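# Retrieve carton from behind bottles, place on desk

## Task

Reach behind the line of bottles on the shelving unit, remove the carton and set it down on the desk. At the end every bottle must still stand upright on its shelf, the robot must not have tipped over or be left leaning, and the carton must rest on the desk without the robot supporting it.

## Robot and tools

ROBOT. A Hello Robot Stretch 3 with one arm. The base (0.33 m long, 0.34 m wide) has two drive wheels and cannot move sideways. It turns about the point between the wheels, 0.05 m behind its front edge. A lift on a mast raises the arm, and the arm telescopes out to the robot's RIGHT. To move the gripper forward or back, drive the base. With the arm in and the wrist folded, a turn sweeps a 0.28 m radius. An unfolded, level wrist reaches past that radius.

FRAMES. Base frame: origin on the floor between the drive wheels, x forward, y left, z up. hand_pose is reported in it, at the point where the closed fingertips meet. With all wrist joints at 0, that hand frame has x up, y back toward the mast and z toward the rear. Odometry frame: the base frame as it stood at the start. Heading runs from -3.142 to 3.142, positive to the left.

execute_actions takes "actions", a list run in order; an empty list only reports. Each action is {"robot": ..., "steps": n, "until": ...}. steps is 1 to 450 control steps at 30 per second (default 1). {"steps": n} alone waits. "robot" is one command, a list (queue) of up to 8 commands run one after another, or {"stop": true}, which brakes everything and clears the queue. In a queue, {"pause_s": s} waits up to 15 s. A command may hold:
- "base": exactly one key. {"translate_m": d} is a relative drive of d metres from where the base is when that command starts, forward positive, |d| up to 1. {"rotate_rad": a} is a relative turn on the spot of a radians, left (counter-clockwise seen from above) positive, |a| up to 3.2.
- "joints": absolute targets by name; unnamed joints keep their goals. lift_m 0 to 1.1 (arm height on mast, m); arm_m 0 to 0.52 (extension, m); wrist_yaw_rad -1.345 to 4.42 (0 along the arm, positive swings toward the front, 3.0 folded over the base); wrist_pitch_rad -1.57 to 0.451 (0 level, negative tips fingers down); wrist_roll_rad -2.911 to 2.911 (0 fingers side by side); gripper_m -0.089 to 0.179 (larger is wider; the real fingertip gap is smaller, by about 0.007 near closed and 0.025 wide open, and is zero below 0.007); head_pan_rad -3.953 to 1.73 (0 forward, positive left, -1.57 looks along the arm); head_tilt_rad -1.53 to 0.419 (negative down).
- "contact_limits": {"arm_m": e}, an effort in percent (1 to 100) at which that arm motion halts with contact_stop; lower is gentler, too low halts at once. It lasts until the next arm_m command.
Base and joint motions in one command start together. Any new command takes over at once and discards the rest of an older queue. One invalid value rejects the whole call.

"until" ends an action early when all its conditions hold. {"robot": {"status": "ended"}} waits until nothing reads moving and no queue runs. Fields can be compared, e.g. {"lift_m": [">", 0.3]}, with =, !=, <, <=, >, >=; statuses take a word or ["!=", "moving"]. {"any": {"status": "ended"}} fires when any one motion or the queue ends.

zoom_image: "camera" is head_camera, nav_camera or wrist_camera; "region" is [x0, y0, x1, y1] in pixels of that camera's latest image, top-left origin, at most 504 by 504. head_camera and nav_camera move with the head pan/tilt; wrist_camera rides on the gripper.

finished_scene: "scene" is the number of the current scene. Call it only once everything has stopped, since a final brake may leave motions short; it cannot be undone and reports success.

RESULTS. Each shows one instant plus one image per camera. base_status gives progress and goal in brackets; joint_goals, joint_status, measured_speeds (units per second), motor_effort (percent, peak in brackets, biased and noisy), refusals count, queue (idle, running, done, dropped, stopped) and queue_left. Status words: moving, done (within tolerance), off_target (resting away from goal, may still push), contact_stop, time_out, stopped, not_commanded, torque_fault. robot.on_its_own appears when the robot changed a goal, a joint is slack or servo-off, a resting motor shows unusual effort (likely load or contact), or base_tilt drifts 3 degrees or more. lidar_m: 12 distances in 30-degree sectors from straight ahead, counter-clockwise, in a plane 0.17 m up; misses clear and low objects. wrist_depth_mm and head_depth_mm: 7x7 grids of depths. Lines starting "refused:", "dropped:" or "replaced:" explain failed or superseded goals; indices count from 0.

SPEED. The base is fast (0.30 m/s, 1.9 rad/s) only when lift_m < 0.30, arm_m < 0.03 and wrist_yaw_rad > 2.54; otherwise 0.10 m/s and 0.63 rad/s.

GRIPPING. Command gripper_m below the object's width to grasp; lower squeezes harder but a stall guard may ease off and let it slip. Release by opening at least 0.02 beyond the touching value. Neither the reading nor "done" proves a grasp; check images.

CAUTIONS. Fold or unfold the wrist only with lift_m 0.32 to 0.95, wrist_pitch_rad -0.4 and roll near 0; once folded the lift may go down to 0.25. With yaw below -0.4 keep pitch at -0.5 or lower. Pushing an immovable thing with the gripper above about 0.45 m can tip the robot, and a repeated push after contact_stop tips it more easily. Do not drive while gripping or pressing on something fixed. If the base snags or leans, reverse the last move in small steps, pull the gripper free, and lower lift_m to about 0.2 if still tipped. Arm and lift go slack after a contact_stop until commanded again. Wrist servos overloaded for seconds shut off for 10 s. Move gently: avoid dropping the carton, knocking bottles over, slamming or shoving hard. Loose objects may occasionally be nudged by outside forces, and motions continue while you deliberate.

Each tool is called after "Emit:" as a command line: name --argument value for each argument, lists and objects as JSON in quotes; but a table of rows of numbers goes row by row, as --pt "numbers of a row", without its own name.

## Session

Emit:
execute_actions --actions '[]'

Scene clock: 0.00 s.
robot.base_odometry: x=+0.000 y=+0.000 heading=+0.000 (m, m, rad; robot's odometry frame)
robot.turned_by_wheels: +0.000 (rad since the last result)
robot.turned_by_imu: +0.000 (rad since the last result)
robot.base_tilt: forward=+1.5 right=-0.6 (deg)
robot.lidar_m: 1.50 2.02 1.94 1.94 2.43 1.90 1.87 2.00 2.00 2.08 2.09 1.55
robot.head_depth_mm: 1745 1769 1764 1767 1781 1771 1618 / 1795 1783 1785 1799 1793 1804 1631 / 1789 1804 1806 1807 1815 1817 1646 / 1824 1808 1811 1825 1823 1846 1849 / 1832 1838 1839 1855 1852 1861 1876 / 1856 1864 1861 1867 1878 1884 1893 / 1858 1883 1881 1886 1900 1902 1919
robot.base_status: not_commanded
robot.joint_positions: lift_m=+0.319 arm_m=-0.001 wrist_yaw_rad=+2.997 wrist_pitch_rad=-0.463 wrist_roll_rad=+0.017 gripper_m=+0.037 head_pan_rad=+0.001 head_tilt_rad=+0.016
robot.joint_goals: lift_m=+0.319 arm_m=-0.001 wrist_yaw_rad=+2.997 wrist_pitch_rad=-0.463 wrist_roll_rad=+0.017 gripper_m=+0.037 head_pan_rad=+0.001 head_tilt_rad=+0.016
robot.joint_status: lift_m=not_commanded arm_m=not_commanded wrist_yaw_rad=not_commanded wrist_pitch_rad=not_commanded wrist_roll_rad=not_commanded gripper_m=not_commanded head_pan_rad=not_commanded head_tilt_rad=not_commanded
robot.measured_speeds: translate_m=+0.000 rotate_rad=+0.000 lift_m=+0.000 arm_m=+0.000 wrist_yaw_rad=+0.000 wrist_pitch_rad=+0.000 wrist_roll_rad=+0.000 head_pan_rad=+0.000 head_tilt_rad=+0.000
robot: refusals=0 queue=idle queue_left=0
robot.motor_effort: left_wheel=+0 right_wheel=+1 lift_m=+31 arm_m=-1 wrist_yaw_rad=+0 wrist_pitch_rad=+8 wrist_roll_rad=+0 gripper_m=+0 head_pan_rad=+0 head_tilt_rad=+2 (%)
robot.hand_pose: x=+0.0103 y=+0.0726 z=+0.3212 quat_wxyz=(+0.213, +0.704, +0.110, +0.669) (m; robot's base frame)
robot.wrist_depth_mm: - - - - - - - / - - - - - - - / 870 868 915 912 964 995 994 / 702 699 740 747 760 760 790 / 578 589 - 603 635 619 642 / 503 520 - 528 520 536 536 / 449 - - 453 453 465 469
pictures: head_camera (sideways: a quarter turn clockwise sets it upright), nav_camera (sideways: a quarter turn counterclockwise sets it upright), wrist_camera
Images, in order (width x height): head_camera 896x504, nav_camera 672x504, wrist_camera 644x364.

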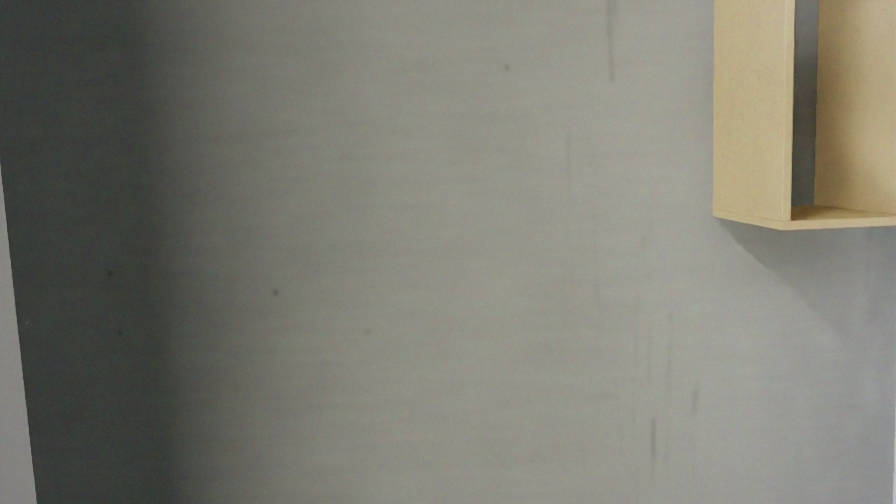

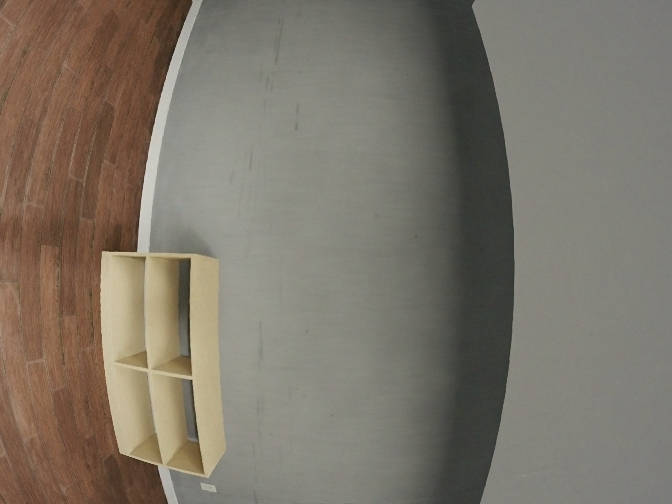

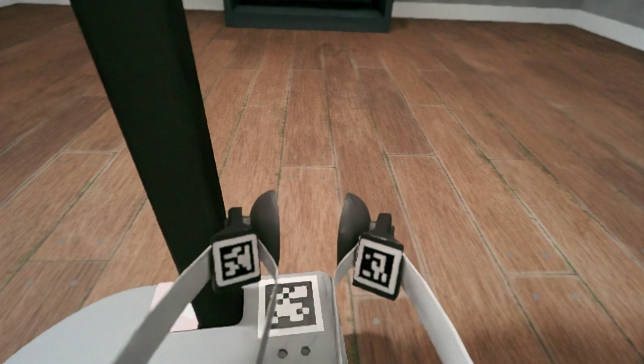

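Emit:
execute_actions --actions '[{"robot": {"joints": {"head_pan_rad": 1.5, "head_tilt_rad": -0.3}}, "steps": 200, "until": {"robot": {"status": "ended"}}}]'

Scene clock: 3.17 s.
robot.base_odometry: x=+0.000 y=+0.000 heading=+0.000 (m, m, rad; robot's odometry frame)
robot.turned_by_wheels: +0.000 (rad since the last result)
robot.turned_by_imu: +0.001 (rad since the last result)
robot.base_tilt: forward=+1.5 right=-0.6 (deg)
robot.lidar_m: 1.50 2.02 1.94 1.93 2.44 1.90 1.87 1.99 1.99 2.08 2.09 1.55
robot.head_depth_mm: 1988 2132 2233 2396 2469 1893 1520 / 1998 2082 2041 1980 2193 1911 1520 / 2023 2114 2209 2106 2440 1926 1537 / 2009 2120 2218 1982 2443 1928 1549 / 2045 2139 2218 2213 2341 1956 1554 / 1946 1886 2017 2201 2417 1964 1561 / 2030 2147 2267 2397 2496 1978 1573
robot.base_status: not_commanded
robot.joint_positions: lift_m=+0.319 arm_m=-0.001 wrist_yaw_rad=+2.997 wrist_pitch_rad=-0.463 wrist_roll_rad=+0.017 gripper_m=+0.037 head_pan_rad=+1.493 head_tilt_rad=-0.296
robot.joint_goals: lift_m=+0.319 arm_m=-0.001 wrist_yaw_rad=+2.997 wrist_pitch_rad=-0.463 wrist_roll_rad=+0.017 gripper_m=+0.037 head_pan_rad=+1.500 head_tilt_rad=-0.300
robot.joint_status: lift_m=not_commanded arm_m=not_commanded wrist_yaw_rad=not_commanded wrist_pitch_rad=not_commanded wrist_roll_rad=not_commanded gripper_m=not_commanded head_pan_rad=done head_tilt_rad=done
robot.measured_speeds: translate_m=+0.000 rotate_rad=+0.000 lift_m=+0.000 arm_m=+0.000 wrist_yaw_rad=+0.000 wrist_pitch_rad=+0.000 wrist_roll_rad=+0.000 head_pan_rad=+0.000 head_tilt_rad=+0.000
robot: refusals=0 queue=done queue_left=0
robot.motor_effort: left_wheel=+1(1) right_wheel=+0(1) lift_m=+30(31) arm_m=-1(1) wrist_yaw_rad=+0(0) wrist_pitch_rad=+8(8) wrist_roll_rad=+0(1) gripper_m=+0(0) head_pan_rad=+2(28) head_tilt_rad=-1(23) (%)
robot.hand_pose: x=+0.0103 y=+0.0726 z=+0.3212 quat_wxyz=(+0.213, +0.704, +0.110, +0.669) (m; robot's base frame)
robot.wrist_depth_mm: - - - - - - - / - - - - - - - / 842 861 904 928 958 970 - / 694 696 735 741 738 776 778 / 581 583 - 607 620 634 630 / 499 524 - 534 524 524 534 / 452 - - 453 453 462 468
pictures: head_camera (sideways: a quarter turn clockwise sets it upright), nav_camera (sideways: a quarter turn counterclockwise sets it upright), wrist_camera
Images, in order (width x height): head_camera 896x504, nav_camera 672x504, wrist_camera 644x364.

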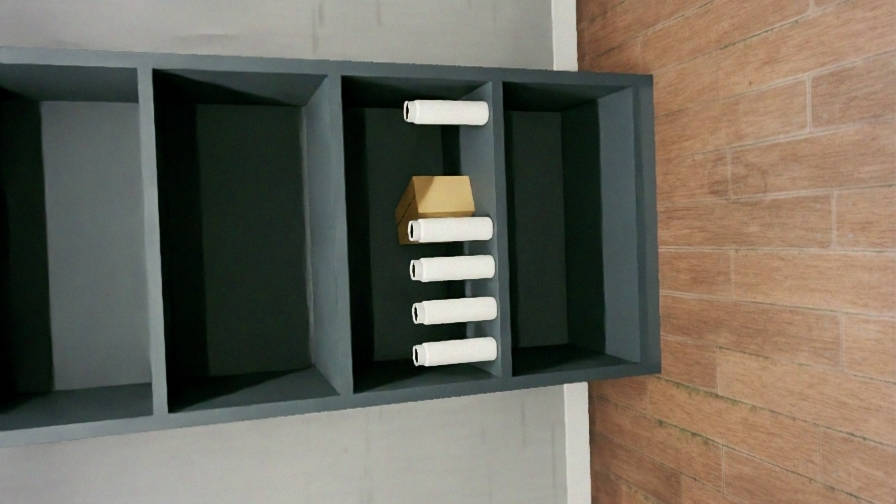

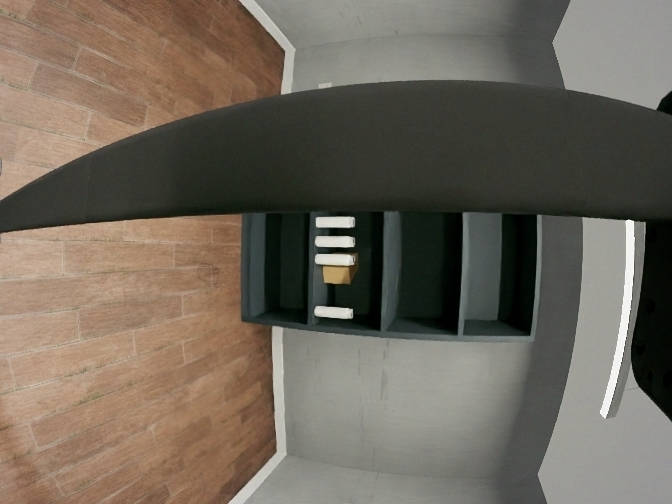

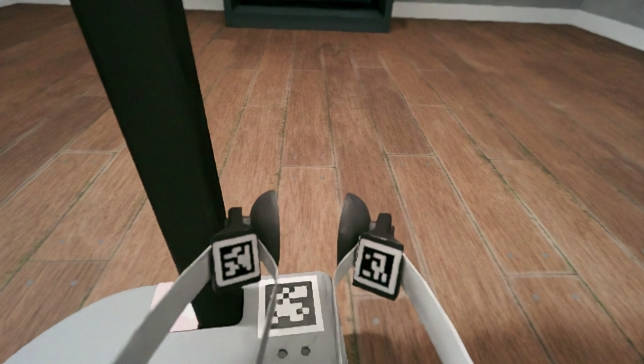

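Emit:
execute_actions --actions '[{"robot": {"joints": {"head_pan_rad": -1.6, "head_tilt_rad": -0.4}}, "steps": 200, "until": {"robot": {"status": "ended"}}}]'

Emit:
execute_actions --actions '[{"robot": {"joints": {"head_pan_rad": -3.0, "head_tilt_rad": -0.4}}, "steps": 200, "until": {"robot": {"status": "ended"}}}]'

Scene clock: 12.73 s.
robot.base_odometry: x=+0.000 y=+0.000 heading=+0.000 (m, m, rad; robot's odometry frame)
robot.turned_by_wheels: +0.000 (rad since the last result)
robot.turned_by_imu: +0.001 (rad since the last result)
robot.base_tilt: forward=+1.5 right=-0.6 (deg)
robot.lidar_m: 1.50 2.02 1.94 1.93 2.44 1.90 1.87 2.00 1.99 2.08 2.08 1.55
robot.head_depth_mm: 2012 2165 2189 2447 2088 1705 1394 / 2030 2161 2196 2538 2181 1703 1402 / 2020 2167 2261 2543 2211 1724 1418 / 2030 2183 2292 2558 2214 1731 1424 / 2075 2205 2294 2570 2225 1735 1425 / 2073 2237 2310 2567 2237 1765 1434 / 2083 2255 2346 2594 2256 1773 1437
robot.base_status: not_commanded
robot.joint_positions: lift_m=+0.319 arm_m=-0.001 wrist_yaw_rad=+2.997 wrist_pitch_rad=-0.463 wrist_roll_rad=+0.017 gripper_m=+0.037 head_pan_rad=-1.593 head_tilt_rad=-0.395
robot.joint_goals: lift_m=+0.319 arm_m=-0.001 wrist_yaw_rad=+2.997 wrist_pitch_rad=-0.463 wrist_roll_rad=+0.017 gripper_m=+0.037 head_pan_rad=-1.600 head_tilt_rad=-0.400
robot.joint_status: lift_m=not_commanded arm_m=not_commanded wrist_yaw_rad=not_commanded wrist_pitch_rad=not_commanded wrist_roll_rad=not_commanded gripper_m=not_commanded head_pan_rad=done head_tilt_rad=done
robot.measured_speeds: translate_m=+0.000 rotate_rad=+0.000 lift_m=+0.000 arm_m=+0.000 wrist_yaw_rad=+0.000 wrist_pitch_rad=+0.000 wrist_roll_rad=+0.000 head_pan_rad=+0.000 head_tilt_rad=+0.000
robot: refusals=0 queue=done queue_left=0
robot.motor_effort: left_wheel=+0(0) right_wheel=+1(1) lift_m=+30(31) arm_m=-1(1) wrist_yaw_rad=+0(0) wrist_pitch_rad=+8(8) wrist_roll_rad=+0(0) gripper_m=+0(0) head_pan_rad=-3(29) head_tilt_rad=-2(14) (%)
robot.hand_pose: x=+0.0103 y=+0.0726 z=+0.3212 quat_wxyz=(+0.213, +0.704, +0.110, +0.669) (m; robot's base frame)
robot.wrist_depth_mm: - - - - - - - / - - - - - - - / 873 844 909 938 962 977 - / 693 712 740 733 763 758 788 / 574 590 - 605 620 625 647 / 489 524 - 537 525 530 535 / 446 - - 450 457 464 475
pictures: head_camera (sideways: a quarter turn clockwise sets it upright), nav_camera (sideways: a quarter turn counterclockwise sets it upright), wrist_camera
Images, in order (width x height): head_camera 896x504, nav_camera 672x504, wrist_camera 644x364.

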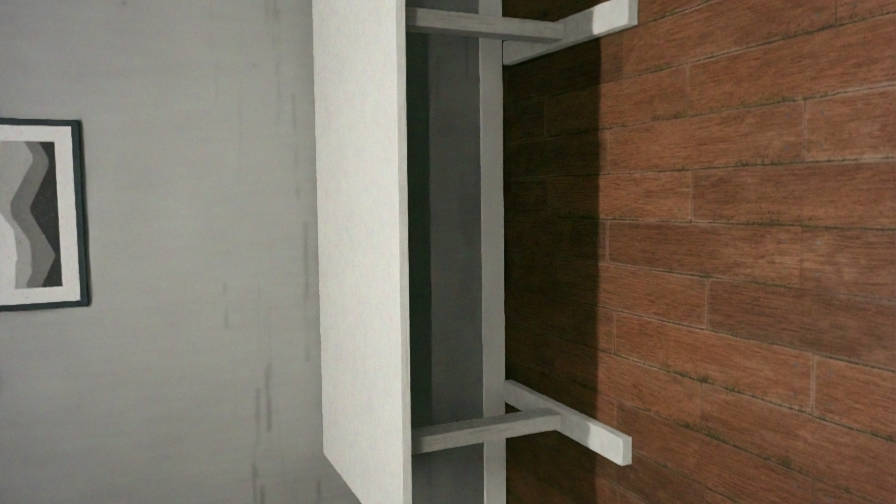

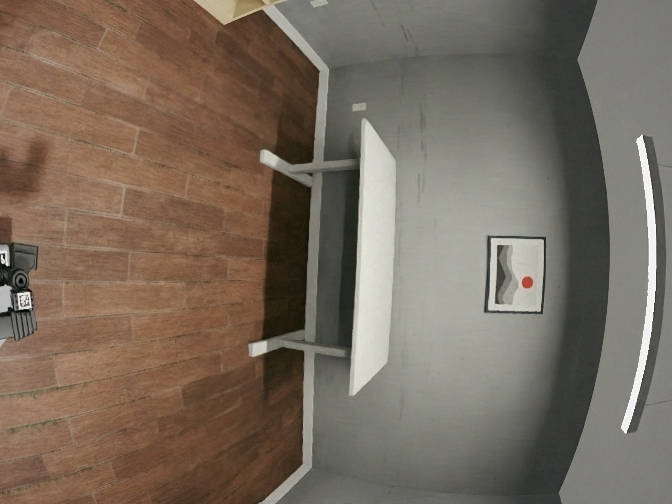

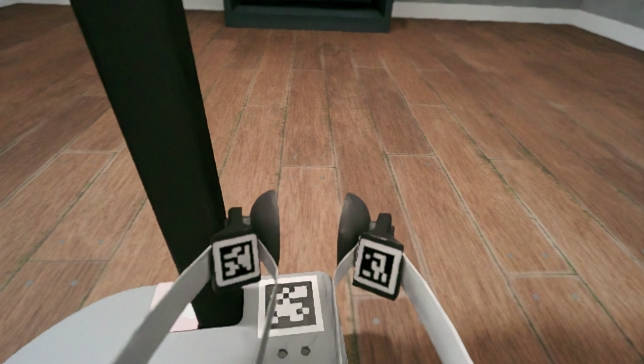

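Scene clock: 14.00 s.
robot.base_odometry: x=+0.000 y=+0.000 heading=+0.000 (m, m, rad; robot's odometry frame)
robot.turned_by_wheels: +0.000 (rad since the last result)
robot.turned_by_imu: +0.000 (rad since the last result)
robot.base_tilt: forward=+1.5 right=-0.6 (deg)
robot.lidar_m: 1.49 2.02 1.94 1.94 2.44 1.90 1.87 2.00 2.00 2.08 2.09 1.55
robot.head_depth_mm: 1538 1645 1775 1906 1995 1697 1391 / 1573 1686 1830 1943 2075 1710 1403 / 1601 1721 1851 1995 2107 1721 1408 / 1639 1753 1896 2047 2169 1724 1421 / 1677 1796 1946 2090 2205 1732 1428 / 1692 1820 1975 2148 2240 1746 1436 / 1743 1874 2029 2217 2265 1758 1440
robot.base_status: not_commanded
robot.joint_positions: lift_m=+0.319 arm_m=-0.001 wrist_yaw_rad=+2.997 wrist_pitch_rad=-0.463 wrist_roll_rad=+0.017 gripper_m=+0.037 head_pan_rad=-2.993 head_tilt_rad=-0.395
robot.joint_goals: lift_m=+0.319 arm_m=-0.001 wrist_yaw_rad=+2.997 wrist_pitch_rad=-0.463 wrist_roll_rad=+0.017 gripper_m=+0.037 head_pan_rad=-3.000 head_tilt_rad=-0.400
robot.joint_status: lift_m=not_commanded arm_m=not_commanded wrist_yaw_rad=not_commanded wrist_pitch_rad=not_commanded wrist_roll_rad=not_commanded gripper_m=not_commanded head_pan_rad=done head_tilt_rad=done
robot.measured_speeds: translate_m=+0.000 rotate_rad=+0.000 lift_m=+0.000 arm_m=+0.000 wrist_yaw_rad=+0.000 wrist_pitch_rad=+0.000 wrist_roll_rad=+0.000 head_pan_rad=+0.000 head_tilt_rad=+0.000
robot: refusals=0 queue=done queue_left=0
robot.motor_effort: left_wheel=+0(1) right_wheel=+1(1) lift_m=+31(31) arm_m=-1(1) wrist_yaw_rad=+0(0) wrist_pitch_rad=+8(8) wrist_roll_rad=+0(1) gripper_m=+1(0) head_pan_rad=-3(29) head_tilt_rad=-3(0) (%)
robot.hand_pose: x=+0.0103 y=+0.0726 z=+0.3212 quat_wxyz=(+0.213, +0.704, +0.110, +0.669) (m; robot's base frame)
robot.wrist_depth_mm: - - - - - - - / - - - - - - - / 852 858 900 907 951 986 - / 686 696 736 737 743 757 783 / 574 591 - 612 627 626 642 / 496 519 - 536 525 528 542 / 444 - - 459 456 467 472
pictures: head_camera (sideways: a quarter turn clockwise sets it upright), nav_camera (sideways: a quarter turn counterclockwise sets it upright), wrist_camera
Images, in order (width x height): head_camera 896x504, nav_camera 672x504, wrist_camera 644x364.

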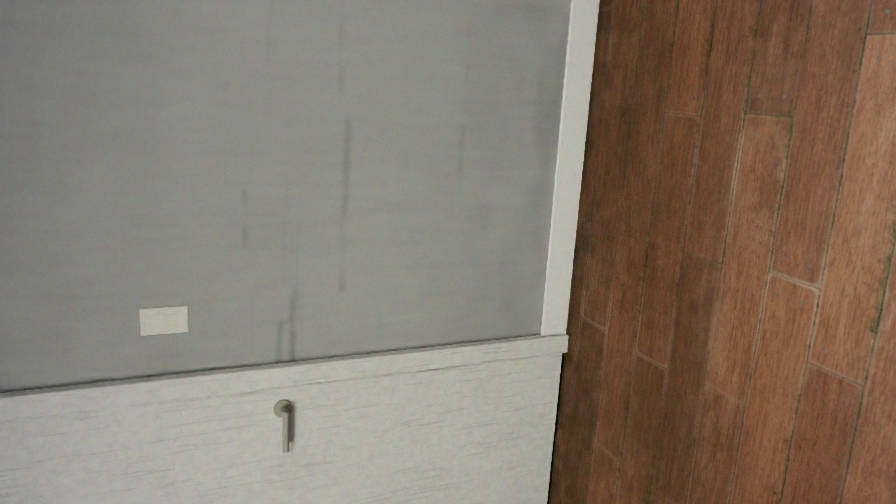

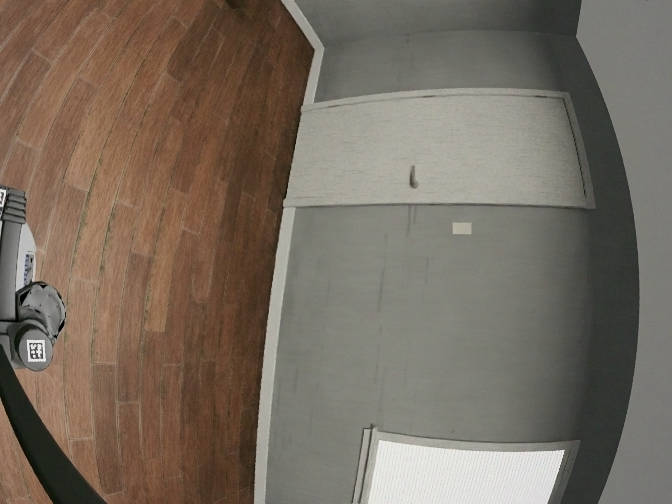

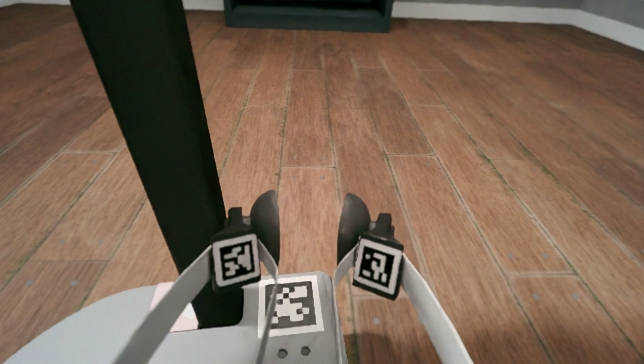

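Emit:
execute_actions --actions '[{"robot": [{"joints": {"lift_m": 0.27, "head_pan_rad": -1.57, "head_tilt_rad": -0.75}, "base": {"rotate_rad": 1.36}}, {"base": {"translate_m": 0.7}}, {"base": {"translate_m": 0.63}}, {"base": {"rotate_rad": 1.68}}], "steps": 450, "until": {"robot": {"status": "ended"}}}]'

Scene clock: 44.47 s.
robot.base_odometry: x=+0.278 y=+1.301 heading=+3.040 (m, m, rad; robot's odometry frame)
robot.turned_by_wheels: +3.040 (rad since the last result)
robot.turned_by_imu: +3.033 (rad since the last result)
robot.base_tilt: forward=+1.6 right=-0.7 (deg)
robot.lidar_m: 2.02 2.10 2.88 3.31 2.24 1.80 1.74 1.46 0.63 1.01 0.79 0.79
robot.head_depth_mm: 818 652 848 860 905 1242 1157 / 852 658 1142 1032 903 1245 1162 / 849 663 1140 1062 941 1256 1167 / 848 668 936 988 945 1248 1175 / 860 676 914 949 907 1257 1183 / 857 682 1128 1056 911 1266 1179 / 857 688 1119 789 909 1270 1185
robot.base_status: done (rotate_rad +1.6799 of +1.6800)
robot.joint_positions: lift_m=+0.270 arm_m=-0.001 wrist_yaw_rad=+2.997 wrist_pitch_rad=-0.464 wrist_roll_rad=+0.017 gripper_m=+0.037 head_pan_rad=-1.577 head_tilt_rad=-0.741
robot.joint_goals: lift_m=+0.270 arm_m=-0.001 wrist_yaw_rad=+2.997 wrist_pitch_rad=-0.464 wrist_roll_rad=+0.017 gripper_m=+0.037 head_pan_rad=-1.570 head_tilt_rad=-0.750
robot.joint_status: lift_m=done arm_m=not_commanded wrist_yaw_rad=not_commanded wrist_pitch_rad=not_commanded wrist_roll_rad=not_commanded gripper_m=not_commanded head_pan_rad=done head_tilt_rad=done
robot.measured_speeds: translate_m=+0.000 rotate_rad=+0.000 lift_m=+0.000 arm_m=+0.000 wrist_yaw_rad=+0.000 wrist_pitch_rad=+0.000 wrist_roll_rad=+0.000 head_pan_rad=+0.000 head_tilt_rad=+0.000
robot: refusals=0 queue=done queue_left=0
robot.motor_effort: left_wheel=-1(9) right_wheel=+3(11) lift_m=+23(30) arm_m=-1(1) wrist_yaw_rad=+0(0) wrist_pitch_rad=+9(9) wrist_roll_rad=+0(1) gripper_m=+0(0) head_pan_rad=+2(29) head_tilt_rad=-5(23) (%)
robot.hand_pose: x=+0.0103 y=+0.0724 z=+0.2727 quat_wxyz=(+0.213, +0.704, +0.111, +0.669) (m; robot's base frame)
robot.wrist_depth_mm: - - - - - - - / - - - - - - - / 757 752 814 817 843 868 888 / 617 629 654 652 681 694 678 / 515 516 - 554 556 556 564 / 458 - - - 467 469 478 / - - - - 402 413 415
pictures: head_camera (sideways: a quarter turn clockwise sets it upright), nav_camera (sideways: a quarter turn counterclockwise sets it upright), wrist_camera
Images, in order (width x height): head_camera 896x504, nav_camera 672x504, wrist_camera 644x364.

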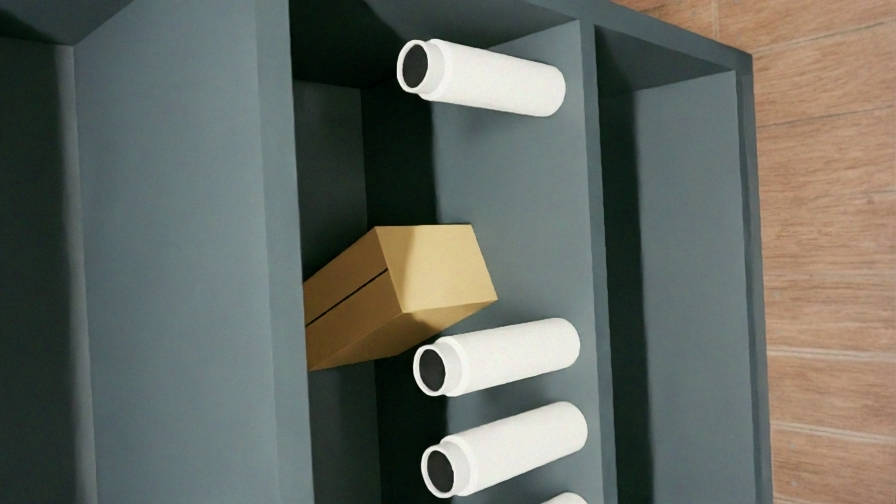

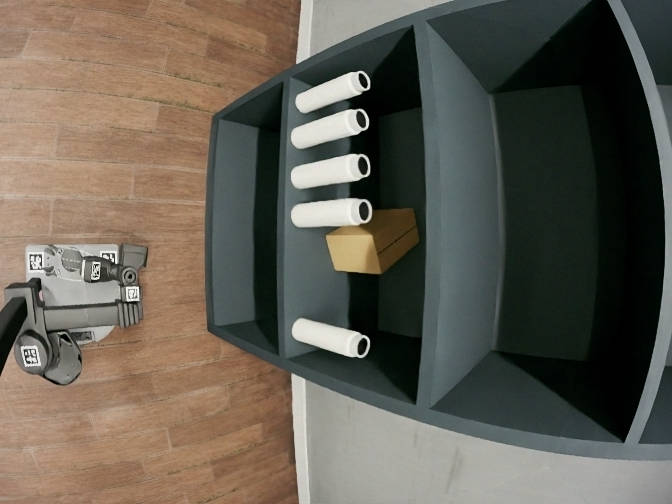

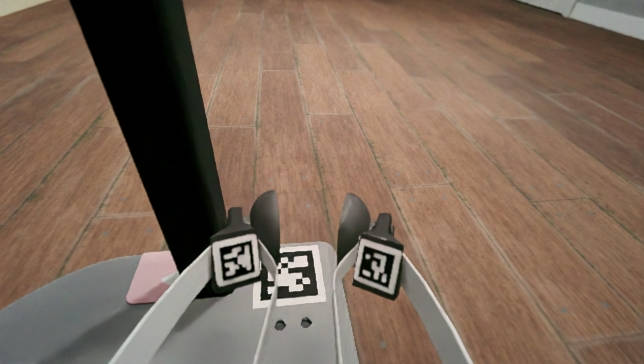

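Emit:
execute_actions --actions '[{"robot": [{"joints": {"lift_m": 0.5, "wrist_pitch_rad": -0.4, "wrist_roll_rad": 0.0}, "base": {"translate_m": -0.15}}, {"joints": {"wrist_yaw_rad": 0.0, "gripper_m": 0.179}}, {"joints": {"wrist_pitch_rad": 0.0}}], "steps": 450, "until": {"robot": {"status": "ended"}}}]'

Scene clock: 118.13 s.
robot.base_odometry: x=+0.428 y=+1.285 heading=+3.040 (m, m, rad; robot's odometry frame)
robot.turned_by_wheels: +0.000 (rad since the last result)
robot.turned_by_imu: +0.001 (rad since the last result)
robot.base_tilt: forward=+1.6 right=-0.7 (deg)
robot.lidar_m: 2.18 2.26 3.05 3.34 1.69 1.65 1.58 1.46 0.58 0.57 1.01 0.90
robot.head_depth_mm: 478 981 1173 1376 1524 1315 1156 / 564 584 626 757 963 1273 1159 / 840 662 1026 910 915 1253 1199 / 849 670 1135 1046 945 1251 1171 / 857 676 1135 1025 954 1260 1177 / 860 683 927 952 951 1265 1173 / 856 689 958 1034 898 1272 1185
robot.base_status: done (translate_m -0.1500 of -0.1500)
robot.joint_positions: lift_m=+0.500 arm_m=-0.001 wrist_yaw_rad=+0.003 wrist_pitch_rad=-0.021 wrist_roll_rad=+0.004 gripper_m=+0.179 head_pan_rad=-1.577 head_tilt_rad=-0.741
robot.joint_goals: lift_m=+0.500 arm_m=-0.001 wrist_yaw_rad=+0.000 wrist_pitch_rad=+0.000 wrist_roll_rad=+0.000 gripper_m=+0.179 head_pan_rad=-1.570 head_tilt_rad=-0.750
robot.joint_status: lift_m=done arm_m=not_commanded wrist_yaw_rad=done wrist_pitch_rad=done wrist_roll_rad=done gripper_m=done head_pan_rad=done head_tilt_rad=done
robot.measured_speeds: translate_m=+0.000 rotate_rad=+0.000 lift_m=+0.000 arm_m=+0.000 wrist_yaw_rad=+0.000 wrist_pitch_rad=+0.000 wrist_roll_rad=+0.000 head_pan_rad=+0.000 head_tilt_rad=+0.000
robot: refusals=0 queue=done queue_left=0
robot.motor_effort: left_wheel=-1(10) right_wheel=+3(5) lift_m=+38(40) arm_m=-1(2) wrist_yaw_rad=-3(4) wrist_pitch_rad=+13(13) wrist_roll_rad=-3(3) gripper_m=+1(95) head_pan_rad=+2(2) head_tilt_rad=-4(4) (%)
robot.hand_pose: x=-0.0207 y=-0.3993 z=+0.6088 quat_wxyz=(+0.706, +0.009, -0.708, -0.007) (m; robot's base frame)
robot.wrist_depth_mm: 336 698 711 700 380 746 749 / 336 730 728 339 362 765 763 / 342 765 517 353 356 781 795 / 358 496 514 371 347 826 837 / 348 349 357 364 350 859 860 / - 868 871 865 361 903 901 / 825 831 838 864 422 931 917
pictures: head_camera (sideways: a quarter turn clockwise sets it upright), nav_camera (sideways: a quarter turn counterclockwise sets it upright), wrist_camera
Images, in order (width x height): head_camera 896x504, nav_camera 672x504, wrist_camera 644x364.

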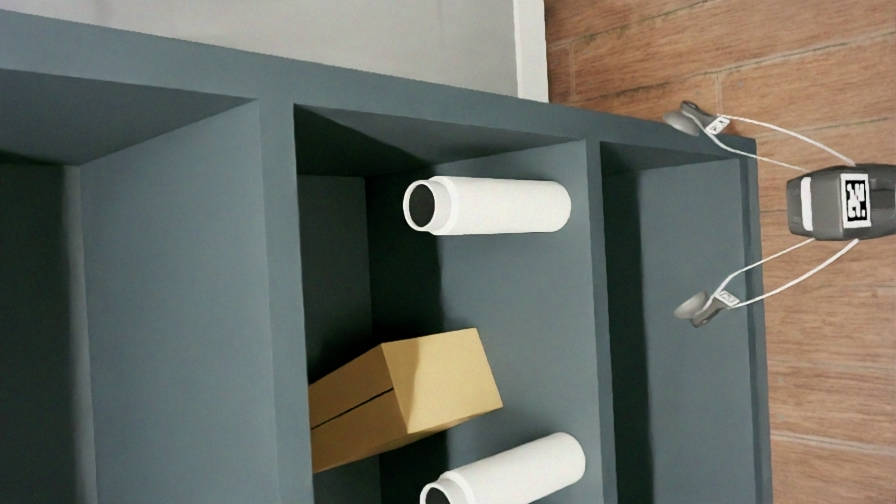

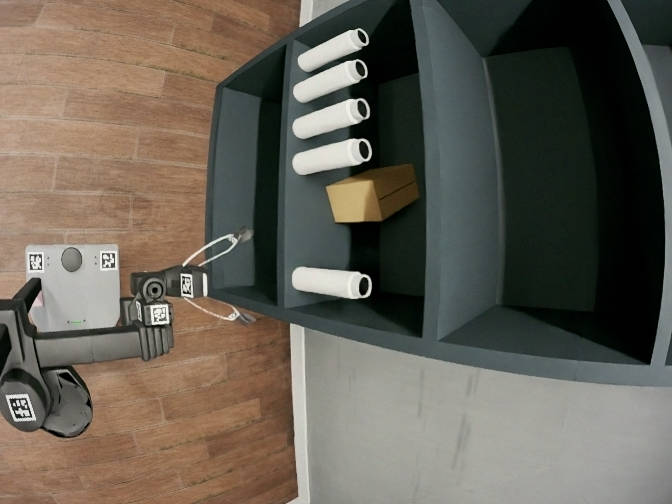

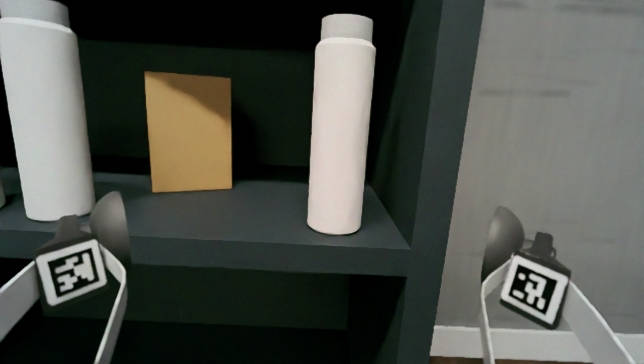

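Emit:
execute_actions --actions '[{"robot": [{"joints": {"lift_m": 0.66, "wrist_pitch_rad": -0.3}, "base": {"translate_m": 0.05}}, {"base": {"rotate_rad": 0.43}}, {"base": {"translate_m": -0.168}, "joints": {"head_tilt_rad": -0.65}}], "steps": 450, "until": {"robot": {"status": "ended"}}}]'

Scene clock: 185.63 s.
robot.base_odometry: x=+0.537 y=+1.345 heading=-2.813 (m, m, rad; robot's odometry frame)
robot.turned_by_wheels: +0.430 (rad since the last result)
robot.turned_by_imu: +0.430 (rad since the last result)
robot.base_tilt: forward=+1.5 right=-0.6 (deg)
robot.lidar_m: 2.31 2.96 3.37 2.15 1.58 1.48 1.50 1.02 0.49 0.96 0.95 2.28
robot.head_depth_mm: 780 809 588 1068 905 802 1016 / 810 821 592 1099 937 819 1130 / 838 829 597 930 956 877 1197 / 871 836 601 934 956 1260 1192 / 909 851 634 1193 908 1327 1199 / 946 862 666 1196 935 1323 1224 / 986 875 703 1174 986 1327 1224
robot.base_status: done (translate_m -0.1680 of -0.1680)
robot.joint_positions: lift_m=+0.660 arm_m=-0.001 wrist_yaw_rad=+0.002 wrist_pitch_rad=-0.315 wrist_roll_rad=+0.004 gripper_m=+0.179 head_pan_rad=-1.577 head_tilt_rad=-0.655
robot.joint_goals: lift_m=+0.660 arm_m=-0.001 wrist_yaw_rad=+0.000 wrist_pitch_rad=-0.300 wrist_roll_rad=+0.000 gripper_m=+0.179 head_pan_rad=-1.570 head_tilt_rad=-0.650
robot.joint_status: lift_m=done arm_m=not_commanded wrist_yaw_rad=done wrist_pitch_rad=done wrist_roll_rad=done gripper_m=done head_pan_rad=done head_tilt_rad=done
robot.measured_speeds: translate_m=+0.000 rotate_rad=+0.000 lift_m=+0.000 arm_m=+0.000 wrist_yaw_rad=+0.000 wrist_pitch_rad=+0.000 wrist_roll_rad=+0.000 head_pan_rad=+0.000 head_tilt_rad=+0.000
robot: refusals=0 queue=done queue_left=0
robot.motor_effort: left_wheel=-1(6) right_wheel=+3(6) lift_m=+37(40) arm_m=-1(1) wrist_yaw_rad=-2(3) wrist_pitch_rad=+9(12) wrist_roll_rad=-3(3) gripper_m=+0(0) head_pan_rad=+2(2) head_tilt_rad=+2(15) (%)
robot.hand_pose: x=-0.0211 y=-0.3798 z=+0.6962 quat_wxyz=(+0.697, +0.111, -0.699, -0.111) (m; robot's base frame)
robot.wrist_depth_mm: 446 662 797 713 630 572 344 / 494 415 813 484 657 257 307 / 586 467 418 516 709 257 273 / 656 491 476 543 544 285 248 / - 953 445 435 403 306 233 / - 906 935 407 348 338 246 / 880 812 792 814 787 318 738
pictures: head_camera (sideways: a quarter turn clockwise sets it upright), nav_camera (sideways: a quarter turn counterclockwise sets it upright), wrist_camera
Images, in order (width x height): head_camera 896x504, nav_camera 672x504, wrist_camera 644x364.

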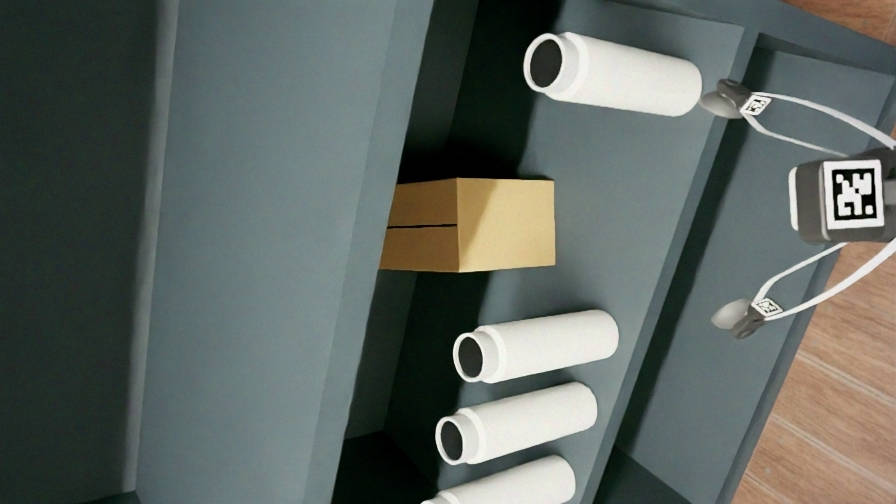

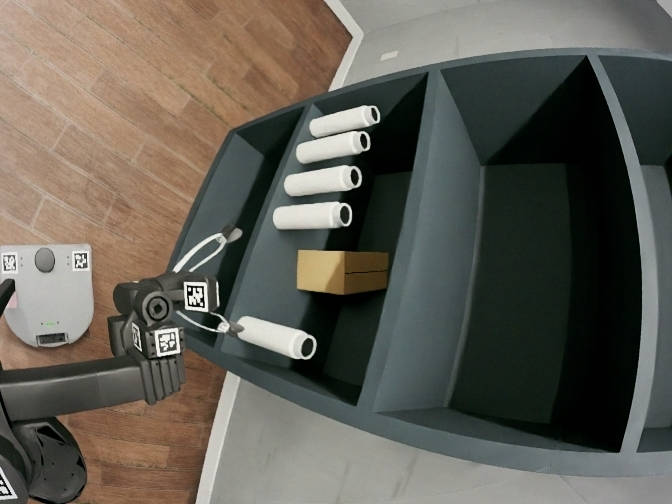

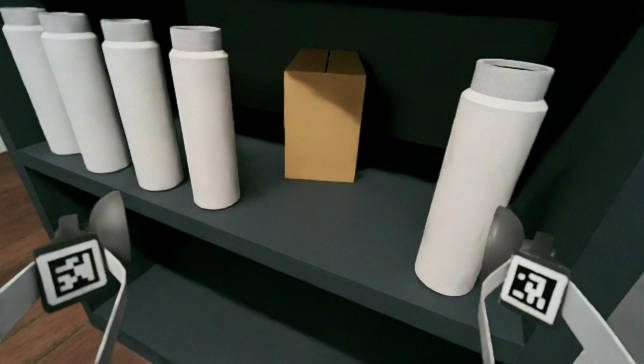

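Emit:
execute_actions --actions '[{"robot": [{"joints": {"lift_m": 0.67, "wrist_pitch_rad": -0.1, "gripper_m": 0.07}}, {"joints": {"arm_m": 0.3}}], "steps": 450, "until": {"robot": {"status": "ended"}}}]'

Scene clock: 225.57 s.
robot.base_odometry: x=+0.537 y=+1.345 heading=-2.813 (m, m, rad; robot's odometry frame)
robot.turned_by_wheels: +0.000 (rad since the last result)
robot.turned_by_imu: +0.001 (rad since the last result)
robot.base_tilt: forward=+1.5 right=-0.6 (deg)
robot.lidar_m: 2.32 2.96 3.36 2.15 1.59 1.48 1.51 1.03 0.49 0.96 0.95 2.28
robot.head_depth_mm: 779 811 586 1066 907 802 - / 808 820 593 1104 - 852 1129 / 838 831 597 1102 - 879 1147 / 870 838 603 966 952 1262 1178 / 911 849 632 1197 905 1291 1203 / 943 860 666 1195 933 1327 1221 / 985 870 706 1176 989 1336 1219
robot.base_status: done (translate_m -0.1680 of -0.1680)
robot.joint_positions: lift_m=+0.670 arm_m=+0.300 wrist_yaw_rad=+0.001 wrist_pitch_rad=-0.120 wrist_roll_rad=+0.004 gripper_m=+0.070 head_pan_rad=-1.577 head_tilt_rad=-0.655
robot.joint_goals: lift_m=+0.670 arm_m=+0.300 wrist_yaw_rad=+0.000 wrist_pitch_rad=-0.100 wrist_roll_rad=+0.000 gripper_m=+0.070 head_pan_rad=-1.570 head_tilt_rad=-0.650
robot.joint_status: lift_m=done arm_m=done wrist_yaw_rad=done wrist_pitch_rad=done wrist_roll_rad=done gripper_m=done head_pan_rad=done head_tilt_rad=done
robot.measured_speeds: translate_m=+0.000 rotate_rad=+0.000 lift_m=+0.000 arm_m=+0.000 wrist_yaw_rad=+0.000 wrist_pitch_rad=+0.000 wrist_roll_rad=+0.000 head_pan_rad=+0.000 head_tilt_rad=+0.000
robot: refusals=0 queue=done queue_left=0
robot.motor_effort: left_wheel=-1(1) right_wheel=+2(2) lift_m=+37(38) arm_m=+6(6) wrist_yaw_rad=-2(2) wrist_pitch_rad=+12(14) wrist_roll_rad=-3(3) gripper_m=+0(97) head_pan_rad=+1(1) head_tilt_rad=+1(3) (%)
robot.hand_pose: x=-0.0211 y=-0.6960 z=+0.7538 quat_wxyz=(+0.705, +0.043, -0.707, -0.042) (m; robot's base frame)
robot.wrist_depth_mm: 493 570 498 440 393 352 321 / 505 592 528 461 412 367 331 / 512 616 555 478 423 379 343 / 531 659 596 380 439 394 358 / 549 601 258 256 449 412 370 / 429 455 218 214 217 425 385 / 154 369 292 226 374 404 389
pictures: head_camera (sideways: a quarter turn clockwise sets it upright), nav_camera (sideways: a quarter turn counterclockwise sets it upright), wrist_camera
Images, in order (width x height): head_camera 896x504, nav_camera 672x504, wrist_camera 644x364.

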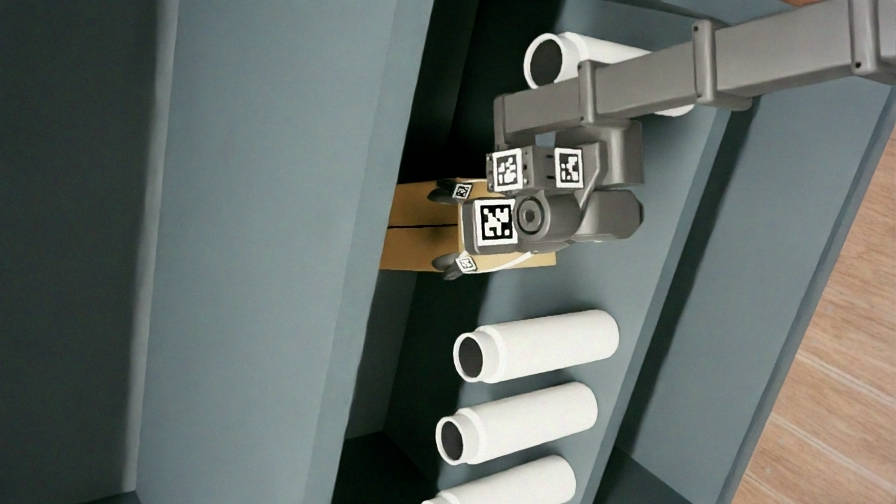

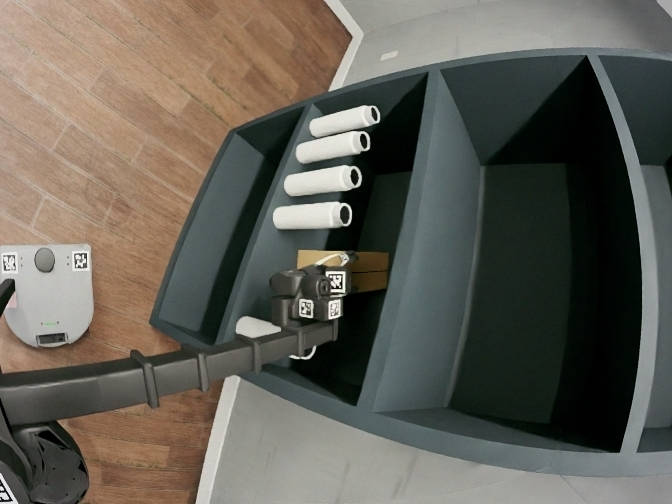

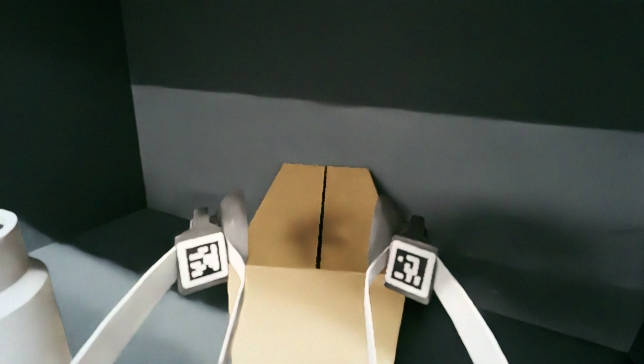

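Emit:
execute_actions --actions '[{"robot": [{"joints": {"lift_m": 0.68}, "base": {"translate_m": -0.004}}, {"joints": {"arm_m": 0.4}, "contact_limits": {"arm_m": 15}}], "steps": 450, "until": {"robot": {"status": "ended"}}}]'

Scene clock: 259.60 s.
robot.base_odometry: x=+0.541 y=+1.346 heading=-2.813 (m, m, rad; robot's odometry frame)
robot.turned_by_wheels: +0.000 (rad since the last result)
robot.turned_by_imu: +0.001 (rad since the last result)
robot.base_tilt: forward=+1.6 right=-0.6 (deg)
robot.lidar_m: 2.31 2.96 3.36 2.15 1.58 1.48 1.50 1.02 0.49 0.96 0.95 2.28
robot.head_depth_mm: 781 809 587 1065 930 765 - / 807 819 592 1099 914 853 1134 / 839 827 598 - 943 877 1148 / 869 838 603 995 950 1255 1176 / 906 850 636 1188 903 1295 1201 / 941 857 664 1196 927 1336 1228 / 982 871 676 1170 984 1334 1233
robot.base_status: done (translate_m -0.0040 of -0.0040)
robot.joint_positions: lift_m=+0.680 arm_m=+0.400 wrist_yaw_rad=+0.001 wrist_pitch_rad=-0.120 wrist_roll_rad=+0.004 gripper_m=+0.070 head_pan_rad=-1.577 head_tilt_rad=-0.655
robot.joint_goals: lift_m=+0.680 arm_m=+0.400 wrist_yaw_rad=+0.000 wrist_pitch_rad=-0.100 wrist_roll_rad=+0.000 gripper_m=+0.070 head_pan_rad=-1.570 head_tilt_rad=-0.650
robot.joint_status: lift_m=done arm_m=done wrist_yaw_rad=done wrist_pitch_rad=done wrist_roll_rad=done gripper_m=done head_pan_rad=done head_tilt_rad=done
robot.measured_speeds: translate_m=+0.000 rotate_rad=+0.000 lift_m=+0.000 arm_m=+0.000 wrist_yaw_rad=+0.000 wrist_pitch_rad=+0.000 wrist_roll_rad=+0.000 head_pan_rad=+0.000 head_tilt_rad=+0.000
robot: refusals=0 queue=done queue_left=0
robot.motor_effort: left_wheel=-2(6) right_wheel=+3(3) lift_m=+38(38) arm_m=+6(6) wrist_yaw_rad=-2(2) wrist_pitch_rad=+13(12) wrist_roll_rad=-3(3) gripper_m=+0(0) head_pan_rad=+2(2) head_tilt_rad=+3(3) (%)
robot.contact_limits: arm_m 15 (drawing in: default 30, maximum 49; extending or still: default 41, maximum 66)
robot.hand_pose: x=-0.0211 y=-0.7960 z=+0.7638 quat_wxyz=(+0.705, +0.043, -0.707, -0.042) (m; robot's base frame)
robot.wrist_depth_mm: 462 449 391 347 305 275 253 / 475 477 411 364 321 286 261 / 486 506 435 379 331 296 270 / 503 557 460 388 348 312 281 / 510 575 279 274 352 322 293 / 461 472 204 209 208 339 304 / 382 381 165 168 281 348 315
pictures: head_camera (sideways: a quarter turn clockwise sets it upright), nav_camera (sideways: a quarter turn counterclockwise sets it upright), wrist_camera
Images, in order (width x height): head_camera 896x504, nav_camera 672x504, wrist_camera 644x364.

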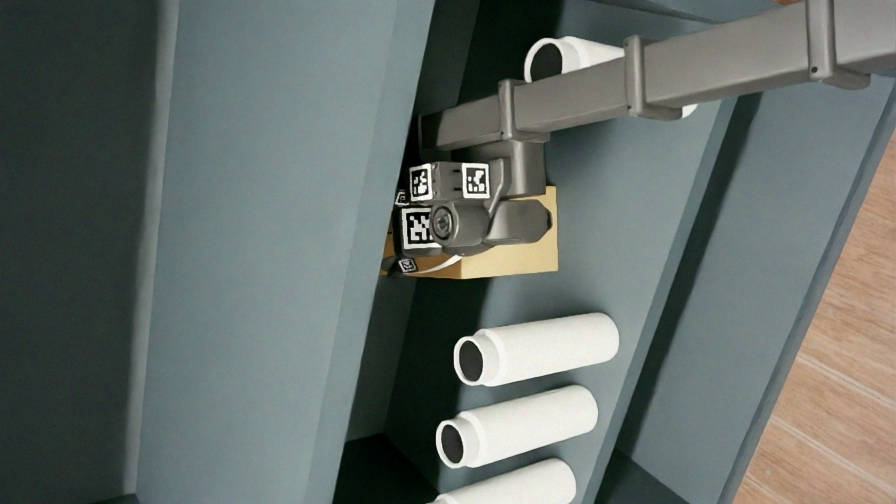

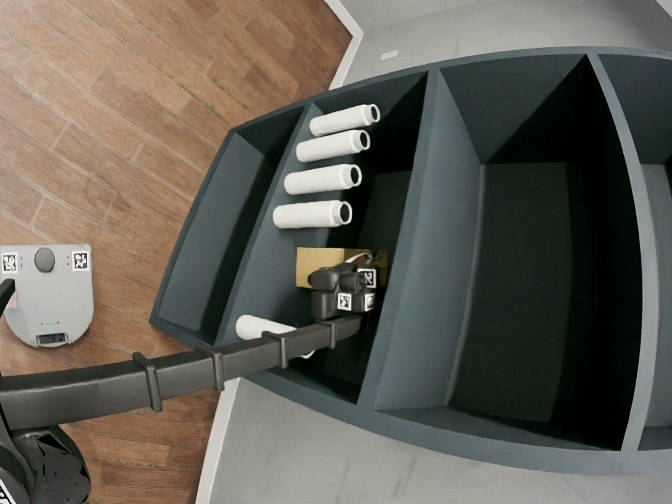

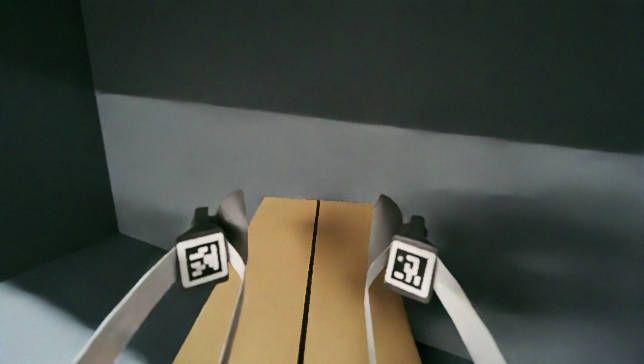

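Emit:
execute_actions --actions '[{"robot": [{"joints": {"arm_m": 0.47}, "contact_limits": {"arm_m": 15}}, {"joints": {"gripper_m": 0.179}}, {"joints": {"wrist_pitch_rad": -0.3}}], "steps": 450, "until": {"robot": {"status": "ended"}}}]'

Scene clock: 268.57 s.
robot.base_odometry: x=+0.541 y=+1.346 heading=-2.813 (m, m, rad; robot's odometry frame)
robot.turned_by_wheels: +0.000 (rad since the last result)
robot.turned_by_imu: +0.001 (rad since the last result)
robot.base_tilt: forward=+1.6 right=-0.6 (deg)
robot.lidar_m: 2.33 2.97 3.34 2.15 1.58 1.47 1.50 1.02 0.49 0.96 0.95 2.28
robot.head_depth_mm: 781 811 588 1061 933 765 - / 810 818 592 1083 - 852 1131 / 841 827 597 930 961 878 1152 / 869 838 602 932 951 1259 1171 / 906 850 635 1192 907 1288 1194 / 941 861 665 1193 931 1332 1217 / 986 874 675 1177 984 1340 1223
robot.base_status: done (translate_m -0.0040 of -0.0040)
robot.joint_positions: lift_m=+0.680 arm_m=+0.470 wrist_yaw_rad=+0.001 wrist_pitch_rad=-0.314 wrist_roll_rad=+0.004 gripper_m=+0.179 head_pan_rad=-1.577 head_tilt_rad=-0.655
robot.joint_goals: lift_m=+0.680 arm_m=+0.470 wrist_yaw_rad=+0.000 wrist_pitch_rad=-0.300 wrist_roll_rad=+0.000 gripper_m=+0.179 head_pan_rad=-1.570 head_tilt_rad=-0.650
robot.joint_status: lift_m=done arm_m=done wrist_yaw_rad=done wrist_pitch_rad=done wrist_roll_rad=done gripper_m=done head_pan_rad=done head_tilt_rad=done
robot.measured_speeds: translate_m=+0.000 rotate_rad=+0.000 lift_m=+0.000 arm_m=+0.000 wrist_yaw_rad=+0.000 wrist_pitch_rad=+0.000 wrist_roll_rad=+0.000 head_pan_rad=+0.000 head_tilt_rad=+0.000
robot: refusals=0 queue=done queue_left=0
robot.motor_effort: left_wheel=-1(1) right_wheel=+2(2) lift_m=+37(37) arm_m=+6(8) wrist_yaw_rad=-1(2) wrist_pitch_rad=+8(12) wrist_roll_rad=-3(3) gripper_m=+0(99) head_pan_rad=+2(2) head_tilt_rad=+3(1) (%)
robot.contact_limits: arm_m 15 (drawing in: default 30, maximum 49; extending or still: default 41, maximum 66)
robot.hand_pose: x=-0.0212 y=-0.8508 z=+0.7164 quat_wxyz=(+0.697, +0.111, -0.699, -0.111) (m; robot's base frame)
robot.wrist_depth_mm: 414 362 311 273 241 220 201 / 447 402 342 293 261 233 210 / 471 449 374 311 282 247 222 / 489 492 396 221 283 266 236 / 444 436 170 174 194 290 252 / - 350 139 142 149 321 267 / 304 124 118 120 122 315 281
pictures: head_camera (sideways: a quarter turn clockwise sets it upright), nav_camera (sideways: a quarter turn counterclockwise sets it upright), wrist_camera
Images, in order (width x height): head_camera 896x504, nav_camera 672x504, wrist_camera 644x364.

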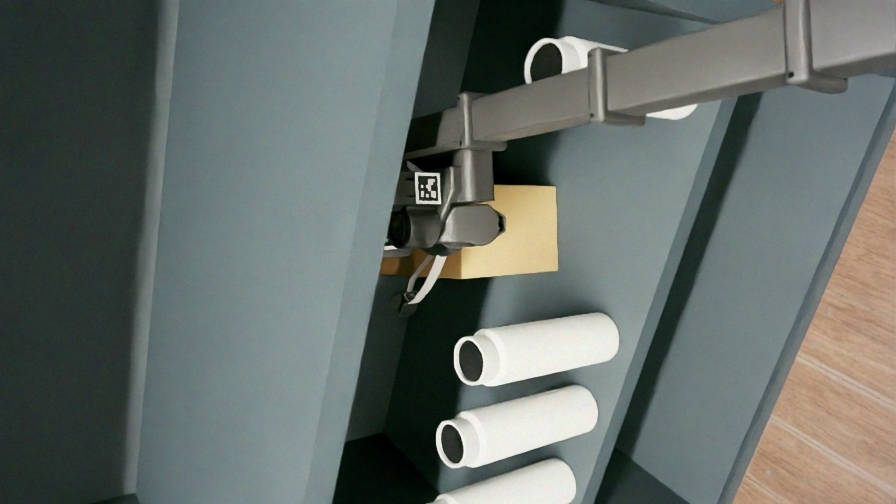

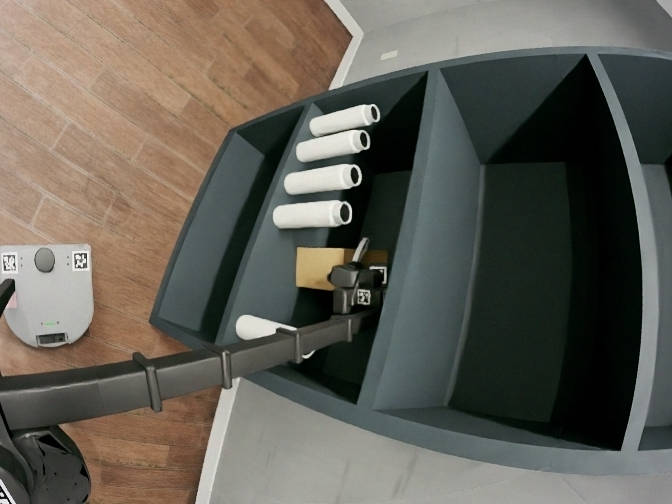

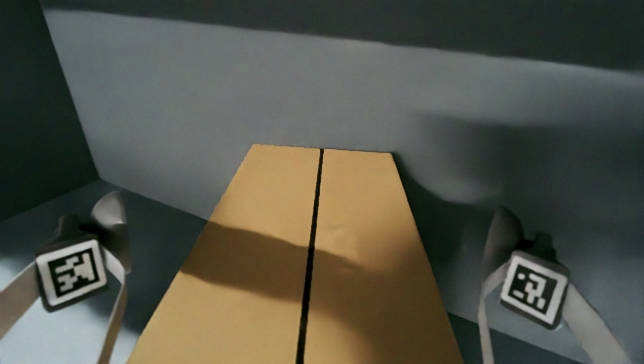

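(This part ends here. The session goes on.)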